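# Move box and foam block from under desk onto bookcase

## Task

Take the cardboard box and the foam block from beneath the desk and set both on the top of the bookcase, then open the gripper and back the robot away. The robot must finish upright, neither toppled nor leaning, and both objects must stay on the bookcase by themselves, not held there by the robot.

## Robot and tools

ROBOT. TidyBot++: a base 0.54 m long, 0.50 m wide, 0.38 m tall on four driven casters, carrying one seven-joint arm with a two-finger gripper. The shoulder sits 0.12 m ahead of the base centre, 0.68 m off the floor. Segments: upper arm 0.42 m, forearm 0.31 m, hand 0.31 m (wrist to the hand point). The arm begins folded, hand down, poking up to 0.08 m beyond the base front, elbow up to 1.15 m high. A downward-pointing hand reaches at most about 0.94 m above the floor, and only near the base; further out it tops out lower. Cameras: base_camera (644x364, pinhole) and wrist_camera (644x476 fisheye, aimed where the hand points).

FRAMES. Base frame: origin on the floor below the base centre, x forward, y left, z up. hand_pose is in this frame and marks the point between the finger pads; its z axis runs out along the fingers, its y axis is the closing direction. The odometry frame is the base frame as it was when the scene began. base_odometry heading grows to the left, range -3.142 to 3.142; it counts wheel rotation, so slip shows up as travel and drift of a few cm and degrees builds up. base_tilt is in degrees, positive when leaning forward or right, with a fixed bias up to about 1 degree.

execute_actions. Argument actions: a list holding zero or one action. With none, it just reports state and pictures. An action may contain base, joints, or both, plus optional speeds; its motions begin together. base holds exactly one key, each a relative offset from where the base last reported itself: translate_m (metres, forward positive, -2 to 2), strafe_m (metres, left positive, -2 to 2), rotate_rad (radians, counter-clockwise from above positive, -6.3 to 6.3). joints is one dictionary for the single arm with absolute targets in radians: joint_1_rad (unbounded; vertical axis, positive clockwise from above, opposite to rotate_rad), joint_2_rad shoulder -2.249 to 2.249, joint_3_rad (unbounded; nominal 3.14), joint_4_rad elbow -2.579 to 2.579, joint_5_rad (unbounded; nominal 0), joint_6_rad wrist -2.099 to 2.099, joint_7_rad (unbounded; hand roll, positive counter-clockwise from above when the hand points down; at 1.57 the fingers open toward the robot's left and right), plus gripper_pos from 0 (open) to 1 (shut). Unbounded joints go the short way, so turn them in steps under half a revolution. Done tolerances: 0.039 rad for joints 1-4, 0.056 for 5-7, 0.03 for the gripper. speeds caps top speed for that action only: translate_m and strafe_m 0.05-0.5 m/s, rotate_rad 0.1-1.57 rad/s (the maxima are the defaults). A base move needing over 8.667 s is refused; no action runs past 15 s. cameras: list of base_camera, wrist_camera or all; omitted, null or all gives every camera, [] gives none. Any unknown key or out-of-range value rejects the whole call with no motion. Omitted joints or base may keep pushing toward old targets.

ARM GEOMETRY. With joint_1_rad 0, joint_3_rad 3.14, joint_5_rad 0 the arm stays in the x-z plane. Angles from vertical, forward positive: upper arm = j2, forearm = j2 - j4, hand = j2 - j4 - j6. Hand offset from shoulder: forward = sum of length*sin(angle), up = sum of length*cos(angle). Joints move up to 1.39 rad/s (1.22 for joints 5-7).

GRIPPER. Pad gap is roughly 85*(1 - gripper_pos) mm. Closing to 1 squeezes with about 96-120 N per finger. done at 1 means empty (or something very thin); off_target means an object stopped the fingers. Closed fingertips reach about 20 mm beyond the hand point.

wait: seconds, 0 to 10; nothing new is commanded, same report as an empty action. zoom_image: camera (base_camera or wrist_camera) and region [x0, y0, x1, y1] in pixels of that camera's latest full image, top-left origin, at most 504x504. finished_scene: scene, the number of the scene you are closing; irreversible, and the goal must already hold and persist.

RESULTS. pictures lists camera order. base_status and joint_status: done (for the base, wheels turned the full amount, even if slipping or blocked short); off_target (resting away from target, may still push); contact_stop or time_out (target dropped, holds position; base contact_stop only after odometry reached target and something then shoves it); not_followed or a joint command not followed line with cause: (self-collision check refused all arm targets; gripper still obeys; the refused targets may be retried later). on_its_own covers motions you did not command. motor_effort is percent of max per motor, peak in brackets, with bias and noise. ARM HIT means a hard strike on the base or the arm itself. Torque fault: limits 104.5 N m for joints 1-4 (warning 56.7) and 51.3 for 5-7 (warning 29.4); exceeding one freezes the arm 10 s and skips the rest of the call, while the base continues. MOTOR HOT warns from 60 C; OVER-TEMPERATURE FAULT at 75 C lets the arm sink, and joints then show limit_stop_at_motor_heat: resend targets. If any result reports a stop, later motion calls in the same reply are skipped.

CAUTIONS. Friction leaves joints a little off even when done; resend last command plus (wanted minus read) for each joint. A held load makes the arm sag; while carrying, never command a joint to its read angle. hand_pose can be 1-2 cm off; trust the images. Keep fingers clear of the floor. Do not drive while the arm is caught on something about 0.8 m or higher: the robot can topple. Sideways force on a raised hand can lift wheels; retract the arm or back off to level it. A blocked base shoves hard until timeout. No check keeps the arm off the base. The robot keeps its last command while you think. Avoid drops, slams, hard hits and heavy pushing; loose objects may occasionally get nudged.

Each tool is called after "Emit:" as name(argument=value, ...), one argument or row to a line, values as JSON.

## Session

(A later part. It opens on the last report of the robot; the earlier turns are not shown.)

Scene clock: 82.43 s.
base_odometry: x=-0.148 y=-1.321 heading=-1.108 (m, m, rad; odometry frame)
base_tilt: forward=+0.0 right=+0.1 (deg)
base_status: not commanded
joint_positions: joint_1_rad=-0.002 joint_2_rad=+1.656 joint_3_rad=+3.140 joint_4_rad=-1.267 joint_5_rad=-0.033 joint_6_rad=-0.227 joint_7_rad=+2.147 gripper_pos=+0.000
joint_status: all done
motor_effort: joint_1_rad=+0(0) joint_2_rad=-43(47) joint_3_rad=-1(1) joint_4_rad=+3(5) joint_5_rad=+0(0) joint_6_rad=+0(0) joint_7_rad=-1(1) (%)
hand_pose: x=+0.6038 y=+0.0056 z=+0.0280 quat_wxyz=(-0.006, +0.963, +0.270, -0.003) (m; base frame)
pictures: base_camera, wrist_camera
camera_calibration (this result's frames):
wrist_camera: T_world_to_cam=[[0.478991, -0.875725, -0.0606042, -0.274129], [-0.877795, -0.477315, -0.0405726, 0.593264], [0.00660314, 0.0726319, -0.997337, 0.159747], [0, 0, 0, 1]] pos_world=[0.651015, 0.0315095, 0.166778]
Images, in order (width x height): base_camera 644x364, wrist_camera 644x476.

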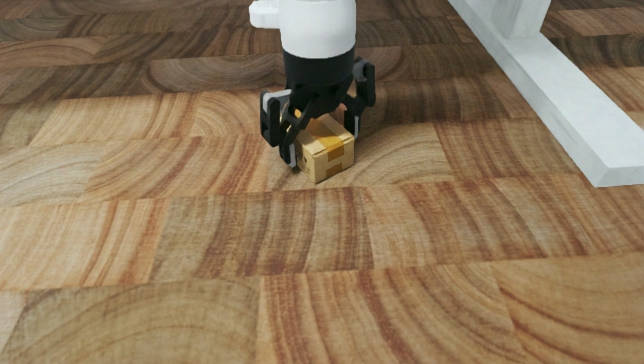

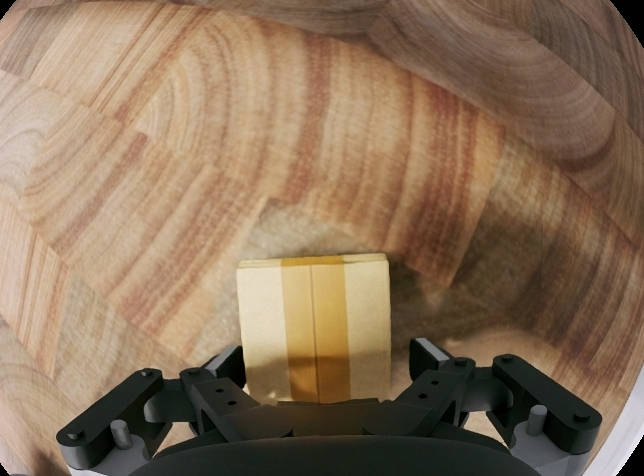

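Emit:
execute_actions(
  actions=[
    {"joints": {"gripper_pos": 1.0}},
  ],
)

Scene clock: 83.70 s.
base_odometry: x=-0.148 y=-1.321 heading=-1.108 (m, m, rad; odometry frame)
base_tilt: forward=+0.0 right=+0.1 (deg)
base_status: not commanded
joint_positions: joint_1_rad=-0.002 joint_2_rad=+1.654 joint_3_rad=+3.140 joint_4_rad=-1.266 joint_5_rad=-0.033 joint_6_rad=-0.228 joint_7_rad=+2.147 gripper_pos=+0.350
joint_status: gripper_pos off_target (ended at +0.350, target +1.000)
motor_effort: joint_1_rad=+0(0) joint_2_rad=-42(45) joint_3_rad=-1(2) joint_4_rad=+3(5) joint_5_rad=+0(0) joint_6_rad=+0(2) joint_7_rad=-1(1) (%)
hand_pose: x=+0.6055 y=+0.0056 z=+0.0288 quat_wxyz=(-0.005, +0.963, +0.270, -0.002) (m; base frame)
pictures: base_camera, wrist_camera
camera_calibration (this result's frames):
wrist_camera: T_world_to_cam=[[0.47914, -0.875723, -0.0594481, -0.275037], [-0.877692, -0.477316, -0.0427399, 0.594833], [0.00905278, 0.0726555, -0.997316, 0.158996], [0, 0, 0, 1]] pos_world=[0.652422, 0.0315153, 0.167642]
Images, in order (width x height): base_camera 644x364, wrist_camera 644x476.

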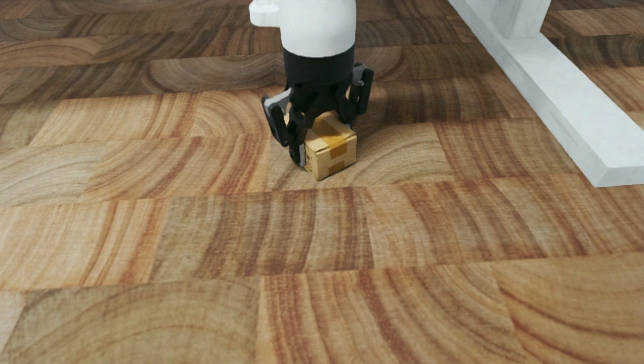

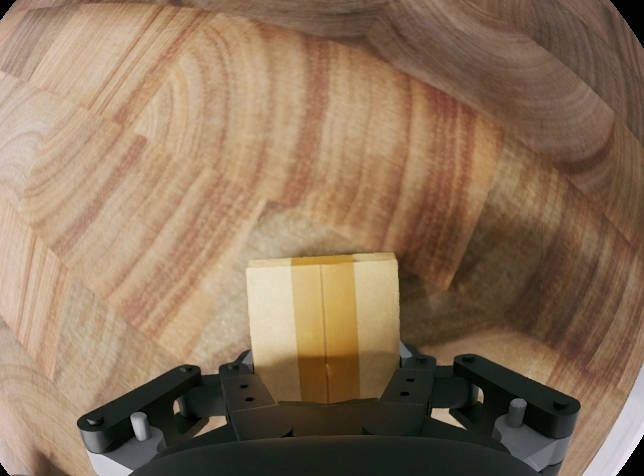

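Emit:
execute_actions(
  actions=[
    {"joints": {"joint_2_rad": 1.45, "joint_4_rad": -1.49, "joint_6_rad": -0.19}},
  ],
  cameras=[],
)

Emit:
execute_actions(
  actions=[
    {"base": {"translate_m": -1.056}},
  ],
  cameras=["base_camera"],
)

Emit:
execute_actions(
  actions=[
    {"base": {"rotate_rad": -1.571}, "joints": {"joint_1_rad": 0.0, "joint_2_rad": 0.0, "joint_3_rad": 3.14, "joint_4_rad": -0.70, "joint_5_rad": 0.0, "joint_6_rad": -1.39, "joint_7_rad": 1.57}},
  ],
  cameras=[],
)

Emit:
execute_actions(
  actions=[
    {"base": {"translate_m": 0.37}},
  ],
)

Scene clock: 85.97 s.
base_odometry: x=-0.148 y=-1.321 heading=-1.108 (m, m, rad; odometry frame)
base_tilt: forward=+0.0 right=+0.0 (deg)
base_status: not commanded
joint_positions: joint_1_rad=-0.002 joint_2_rad=+1.459 joint_3_rad=+3.140 joint_4_rad=-1.468 joint_5_rad=-0.033 joint_6_rad=-0.228 joint_7_rad=+2.147 gripper_pos=+0.350
joint_status: all done
motor_effort: joint_1_rad=+0(0) joint_2_rad=-44(46) joint_3_rad=-1(2) joint_4_rad=+4(4) joint_5_rad=+1(0) joint_6_rad=+1(1) joint_7_rad=-1(1) (%)
hand_pose: x=+0.6001 y=+0.0057 z=+0.1106 quat_wxyz=(-0.006, +0.963, +0.270, -0.005) (m; base frame)
pictures: none
No camera images: the call's "cameras" was empty. Leave "cameras" out to get every camera's image.

Scene clock: 89.37 s.
base_odometry: x=-0.620 y=-0.376 heading=-1.108 (m, m, rad; odometry frame)
base_tilt: forward=+0.0 right=+0.0 (deg)
base_status: done
joint_positions: joint_1_rad=-0.002 joint_2_rad=+1.459 joint_3_rad=+3.140 joint_4_rad=-1.476 joint_5_rad=-0.033 joint_6_rad=-0.227 joint_7_rad=+2.147 gripper_pos=+0.350
joint_status: not commanded
motor_effort: joint_1_rad=+0(1) joint_2_rad=-43(45) joint_3_rad=-1(2) joint_4_rad=+4(5) joint_5_rad=+0(0) joint_6_rad=+0(0) joint_7_rad=-1(1) (%)
hand_pose: x=+0.5955 y=+0.0056 z=+0.1101 quat_wxyz=(-0.007, +0.963, +0.270, -0.008) (m; base frame)
pictures: base_camera
Images, in order (width x height): base_camera 644x364.

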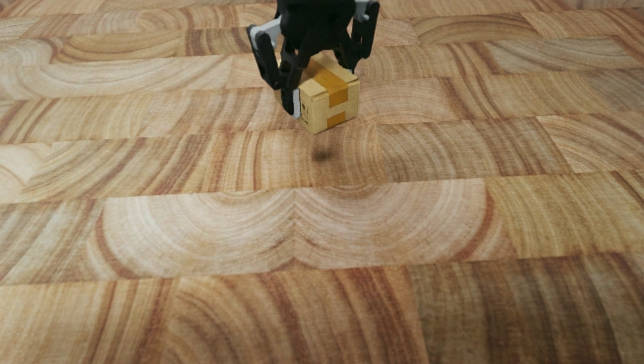

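Scene clock: 92.07 s.
base_odometry: x=-0.619 y=-0.376 heading=-2.679 (m, m, rad; odometry frame)
base_tilt: forward=+0.0 right=+0.1 (deg)
base_status: done
joint_positions: joint_1_rad=+0.022 joint_2_rad=+0.002 joint_3_rad=+3.150 joint_4_rad=-0.720 joint_5_rad=-0.032 joint_6_rad=-1.353 joint_7_rad=+1.619 gripper_pos=+0.350
joint_status: all done
motor_effort: joint_1_rad=+0(10) joint_2_rad=-18(54) joint_3_rad=+0(6) joint_4_rad=+16(18) joint_5_rad=+0(3) joint_6_rad=+9(9) joint_7_rad=-1(1) (%)
hand_pose: x=+0.6004 y=-0.0034 z=+1.1879 quat_wxyz=(+0.005, +0.861, +0.013, +0.508) (m; base frame)
pictures: none
No camera images: the call's "cameras" was empty. Leave "cameras" out to get every camera's image.

Scene clock: 94.13 s.
base_odometry: x=-0.951 y=-0.541 heading=-2.679 (m, m, rad; odometry frame)
base_tilt: forward=+0.0 right=+0.0 (deg)
base_status: done
joint_positions: joint_1_rad=+0.022 joint_2_rad=+0.012 joint_3_rad=+3.150 joint_4_rad=-0.720 joint_5_rad=-0.032 joint_6_rad=-1.356 joint_7_rad=+1.619 gripper_pos=+0.350
joint_status: not commanded
motor_effort: joint_1_rad=+0(1) joint_2_rad=-18(23) joint_3_rad=+0(1) joint_4_rad=+16(18) joint_5_rad=+0(0) joint_6_rad=+8(9) joint_7_rad=-1(1) (%)
hand_pose: x=+0.6046 y=-0.0034 z=+1.1828 quat_wxyz=(+0.004, +0.864, +0.013, +0.503) (m; base frame)
pictures: base_camera, wrist_camera
camera_calibration (this result's frames):
wrist_camera: T_world_to_cam=[[0.0372626, -0.998381, -0.0429646, 0.0332803], [-0.455133, 0.0213208, -0.890168, 1.38757], [0.889644, 0.0527246, -0.453601, 0.13504], [0, 0, 0, 1]] pos_world=[0.510152, -0.00347765, 1.29786]
Images, in order (width x height): base_camera 644x364, wrist_camera 644x476.

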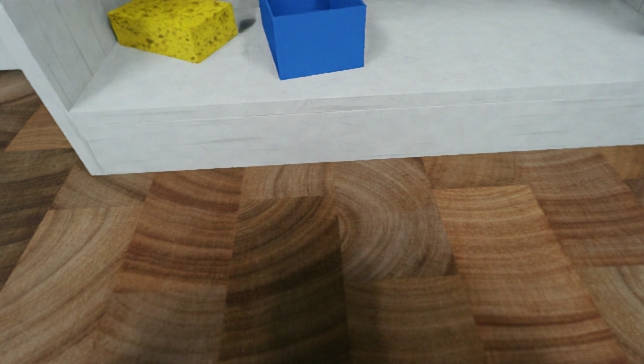

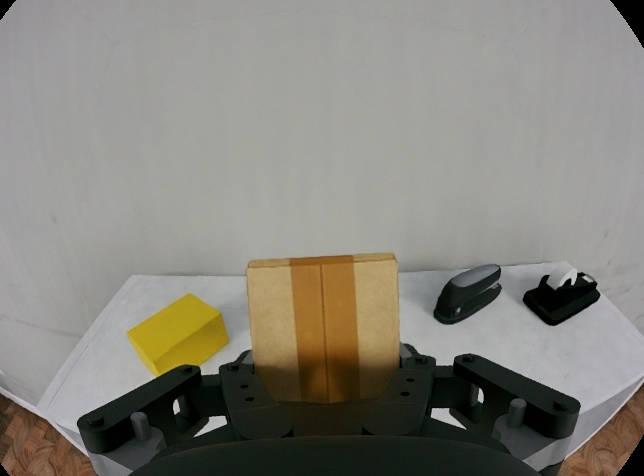

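Emit:
execute_actions(
  actions=[
    {"base": {"translate_m": 0.142}},
  ],
  cameras=[],
)

Emit:
execute_actions(
  actions=[
    {"joints": {"joint_6_rad": -1.62}},
  ],
  cameras=["wrist_camera"],
)

Scene clock: 95.97 s.
base_odometry: x=-1.078 y=-0.605 heading=-2.680 (m, m, rad; odometry frame)
base_tilt: forward=+0.0 right=+0.1 (deg)
base_status: done
joint_positions: joint_1_rad=+0.022 joint_2_rad=+0.013 joint_3_rad=+3.150 joint_4_rad=-0.720 joint_5_rad=-0.032 joint_6_rad=-1.357 joint_7_rad=+1.619 gripper_pos=+0.350
joint_status: not commanded
motor_effort: joint_1_rad=+0(1) joint_2_rad=-19(24) joint_3_rad=+0(1) joint_4_rad=+16(18) joint_5_rad=+0(0) joint_6_rad=+8(8) joint_7_rad=-1(1) (%)
hand_pose: x=+0.6053 y=-0.0035 z=+1.1819 quat_wxyz=(+0.004, +0.865, +0.013, +0.502) (m; base frame)
pictures: none
No camera images: the call's "cameras" was empty. Leave "cameras" out to get every camera's image.

Scene clock: 96.67 s.
base_odometry: x=-1.078 y=-0.605 heading=-2.680 (m, m, rad; odometry frame)
base_tilt: forward=+0.0 right=+0.0 (deg)
base_status: not commanded
joint_positions: joint_1_rad=+0.022 joint_2_rad=+0.013 joint_3_rad=+3.150 joint_4_rad=-0.718 joint_5_rad=-0.032 joint_6_rad=-1.603 joint_7_rad=+1.619 gripper_pos=+0.350
joint_status: all done
motor_effort: joint_1_rad=+0(0) joint_2_rad=-18(20) joint_3_rad=+0(0) joint_4_rad=+16(17) joint_5_rad=+0(0) joint_6_rad=+7(9) joint_7_rad=-1(1) (%)
hand_pose: x=+0.5596 y=-0.0019 z=+1.1212 quat_wxyz=(+0.001, +0.919, +0.015, +0.393) (m; base frame)
pictures: wrist_camera
camera_calibration (this result's frames):
wrist_camera: T_world_to_cam=[[0.0306129, -0.998129, -0.0529208, 0.0487676], [-0.659045, 0.0196498, -0.751847, 1.27126], [0.75148, 0.0578934, -0.65721, 0.452692], [0, 0, 0, 1]] pos_world=[0.496137, -0.0025115, 1.25589]
Images, in order (width x height): wrist_camera 644x476.

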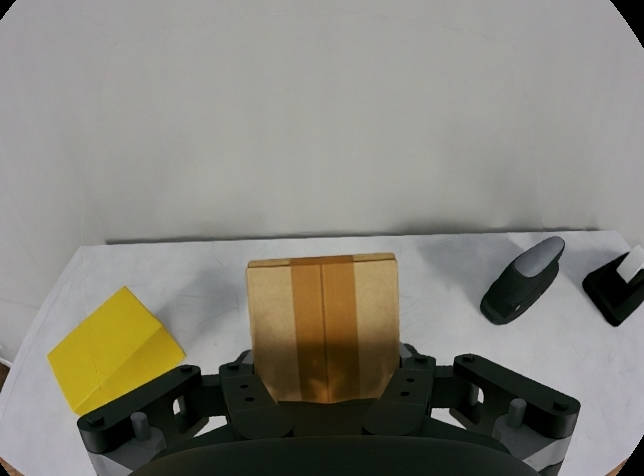

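Emit:
execute_actions(
  actions=[
    {"joints": {"joint_6_rad": -1.655}},
  ],
  cameras=[],
)

Emit:
execute_actions(
  actions=[
    {"joints": {"gripper_pos": 0.0}},
  ],
  cameras=["wrist_camera"],
)

Scene clock: 97.53 s.
base_odometry: x=-1.078 y=-0.605 heading=-2.680 (m, m, rad; odometry frame)
base_tilt: forward=+0.0 right=+0.0 (deg)
base_status: not commanded
joint_positions: joint_1_rad=+0.022 joint_2_rad=+0.013 joint_3_rad=+3.150 joint_4_rad=-0.718 joint_5_rad=-0.032 joint_6_rad=-1.620 joint_7_rad=+1.619 gripper_pos=+0.350
joint_status: all done
motor_effort: joint_1_rad=+0(0) joint_2_rad=-18(19) joint_3_rad=+0(0) joint_4_rad=+15(16) joint_5_rad=+0(0) joint_6_rad=+7(7) joint_7_rad=-1(1) (%)
hand_pose: x=+0.5559 y=-0.0018 z=+1.1175 quat_wxyz=(+0.001, +0.923, +0.015, +0.385) (m; base frame)
pictures: none
No camera images: the call's "cameras" was empty. Leave "cameras" out to get every camera's image.

Scene clock: 98.63 s.
base_odometry: x=-1.078 y=-0.605 heading=-2.680 (m, m, rad; odometry frame)
base_tilt: forward=+0.0 right=+0.0 (deg)
base_status: not commanded
joint_positions: joint_1_rad=+0.022 joint_2_rad=+0.013 joint_3_rad=+3.150 joint_4_rad=-0.718 joint_5_rad=-0.032 joint_6_rad=-1.620 joint_7_rad=+1.619 gripper_pos=+0.000
joint_status: all done
motor_effort: joint_1_rad=+0(0) joint_2_rad=-17(19) joint_3_rad=+0(0) joint_4_rad=+15(16) joint_5_rad=+1(0) joint_6_rad=+6(7) joint_7_rad=+0(1) (%)
hand_pose: x=+0.5559 y=-0.0018 z=+1.1175 quat_wxyz=(+0.001, +0.923, +0.015, +0.385) (m; base frame)
pictures: wrist_camera
camera_calibration (this result's frames):
wrist_camera: T_world_to_cam=[[0.0300776, -0.998113, -0.0535306, 0.0497618], [-0.671502, 0.0194922, -0.740746, 1.26059], [0.740392, 0.0582258, -0.669649, 0.473027], [0, 0, 0, 1]] pos_world=[0.49477, -0.00244626, 1.25321]
Images, in order (width x height): wrist_camera 644x476.

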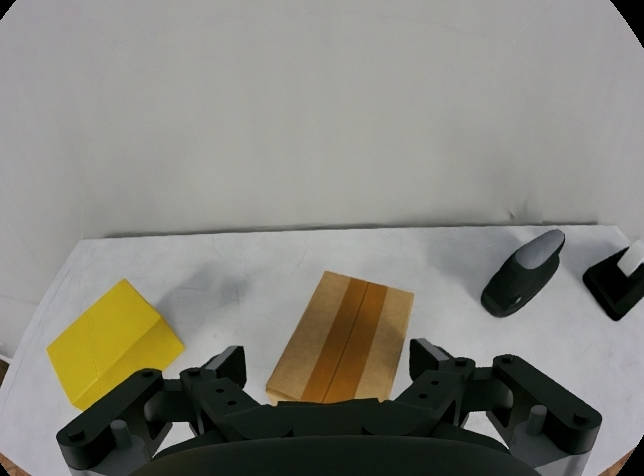

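The box is down flat. Lifting the hand away and backing off.

Emit:
execute_actions(
  actions=[
    {"joints": {"joint_6_rad": -1.30}},
  ],
  cameras=[],
)

Emit:
execute_actions(
  actions=[
    {"base": {"translate_m": -0.5}, "joints": {"joint_6_rad": -1.45}},
  ],
  cameras=["wrist_camera"],
)

Scene clock: 99.60 s.
base_odometry: x=-1.078 y=-0.605 heading=-2.680 (m, m, rad; odometry frame)
base_tilt: forward=+0.0 right=+0.1 (deg)
base_status: not commanded
joint_positions: joint_1_rad=+0.022 joint_2_rad=+0.013 joint_3_rad=+3.150 joint_4_rad=-0.714 joint_5_rad=-0.032 joint_6_rad=-1.322 joint_7_rad=+1.619 gripper_pos=+0.000
joint_status: all done
motor_effort: joint_1_rad=+0(0) joint_2_rad=-18(19) joint_3_rad=+0(0) joint_4_rad=+16(16) joint_5_rad=+0(0) joint_6_rad=+8(7) joint_7_rad=+0(1) (%)
hand_pose: x=+0.6100 y=-0.0037 z=+1.1938 quat_wxyz=(+0.005, +0.855, +0.012, +0.519) (m; base frame)
pictures: none
No camera images: the call's "cameras" was empty. Leave "cameras" out to get every camera's image.

Scene clock: 102.07 s.
base_odometry: x=-0.630 y=-0.382 heading=-2.680 (m, m, rad; odometry frame)
base_tilt: forward=+0.0 right=+0.0 (deg)
base_status: done
joint_positions: joint_1_rad=+0.021 joint_2_rad=-0.005 joint_3_rad=+3.150 joint_4_rad=-0.714 joint_5_rad=-0.032 joint_6_rad=-1.417 joint_7_rad=+1.619 gripper_pos=+0.000
joint_status: all done
motor_effort: joint_1_rad=+0(1) joint_2_rad=-16(25) joint_3_rad=+0(1) joint_4_rad=+15(17) joint_5_rad=+0(1) joint_6_rad=+8(8) joint_7_rad=-1(1) (%)
hand_pose: x=+0.5864 y=-0.0025 z=+1.1771 quat_wxyz=(+0.004, +0.874, +0.014, +0.486) (m; base frame)
pictures: wrist_camera
camera_calibration (this result's frames):
wrist_camera: T_world_to_cam=[[0.0376232, -0.998313, -0.0442287, 0.035934], [-0.489161, 0.0201959, -0.87196, 1.37272], [0.871382, 0.0544409, -0.487576, 0.199257], [0, 0, 0, 1]] pos_world=[0.496503, -0.00269772, 1.2957]
Images, in order (width x height): wrist_camera 644x476.

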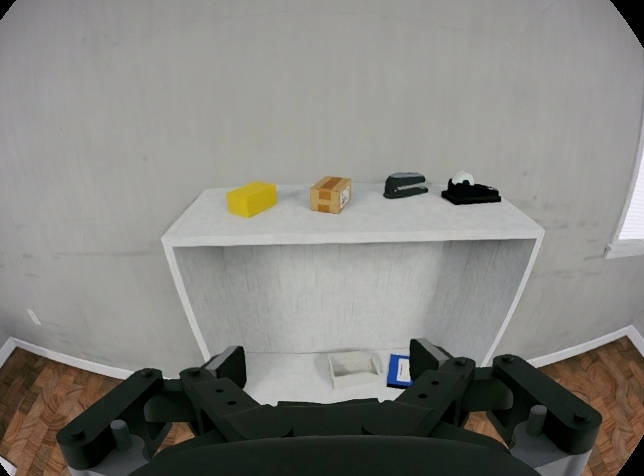

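Both objects are on top of the bookcase and the robot is clear. Ending scene 1.

Emit:
finished_scene(
  scene=1,
)

The scene is finished: the task was done.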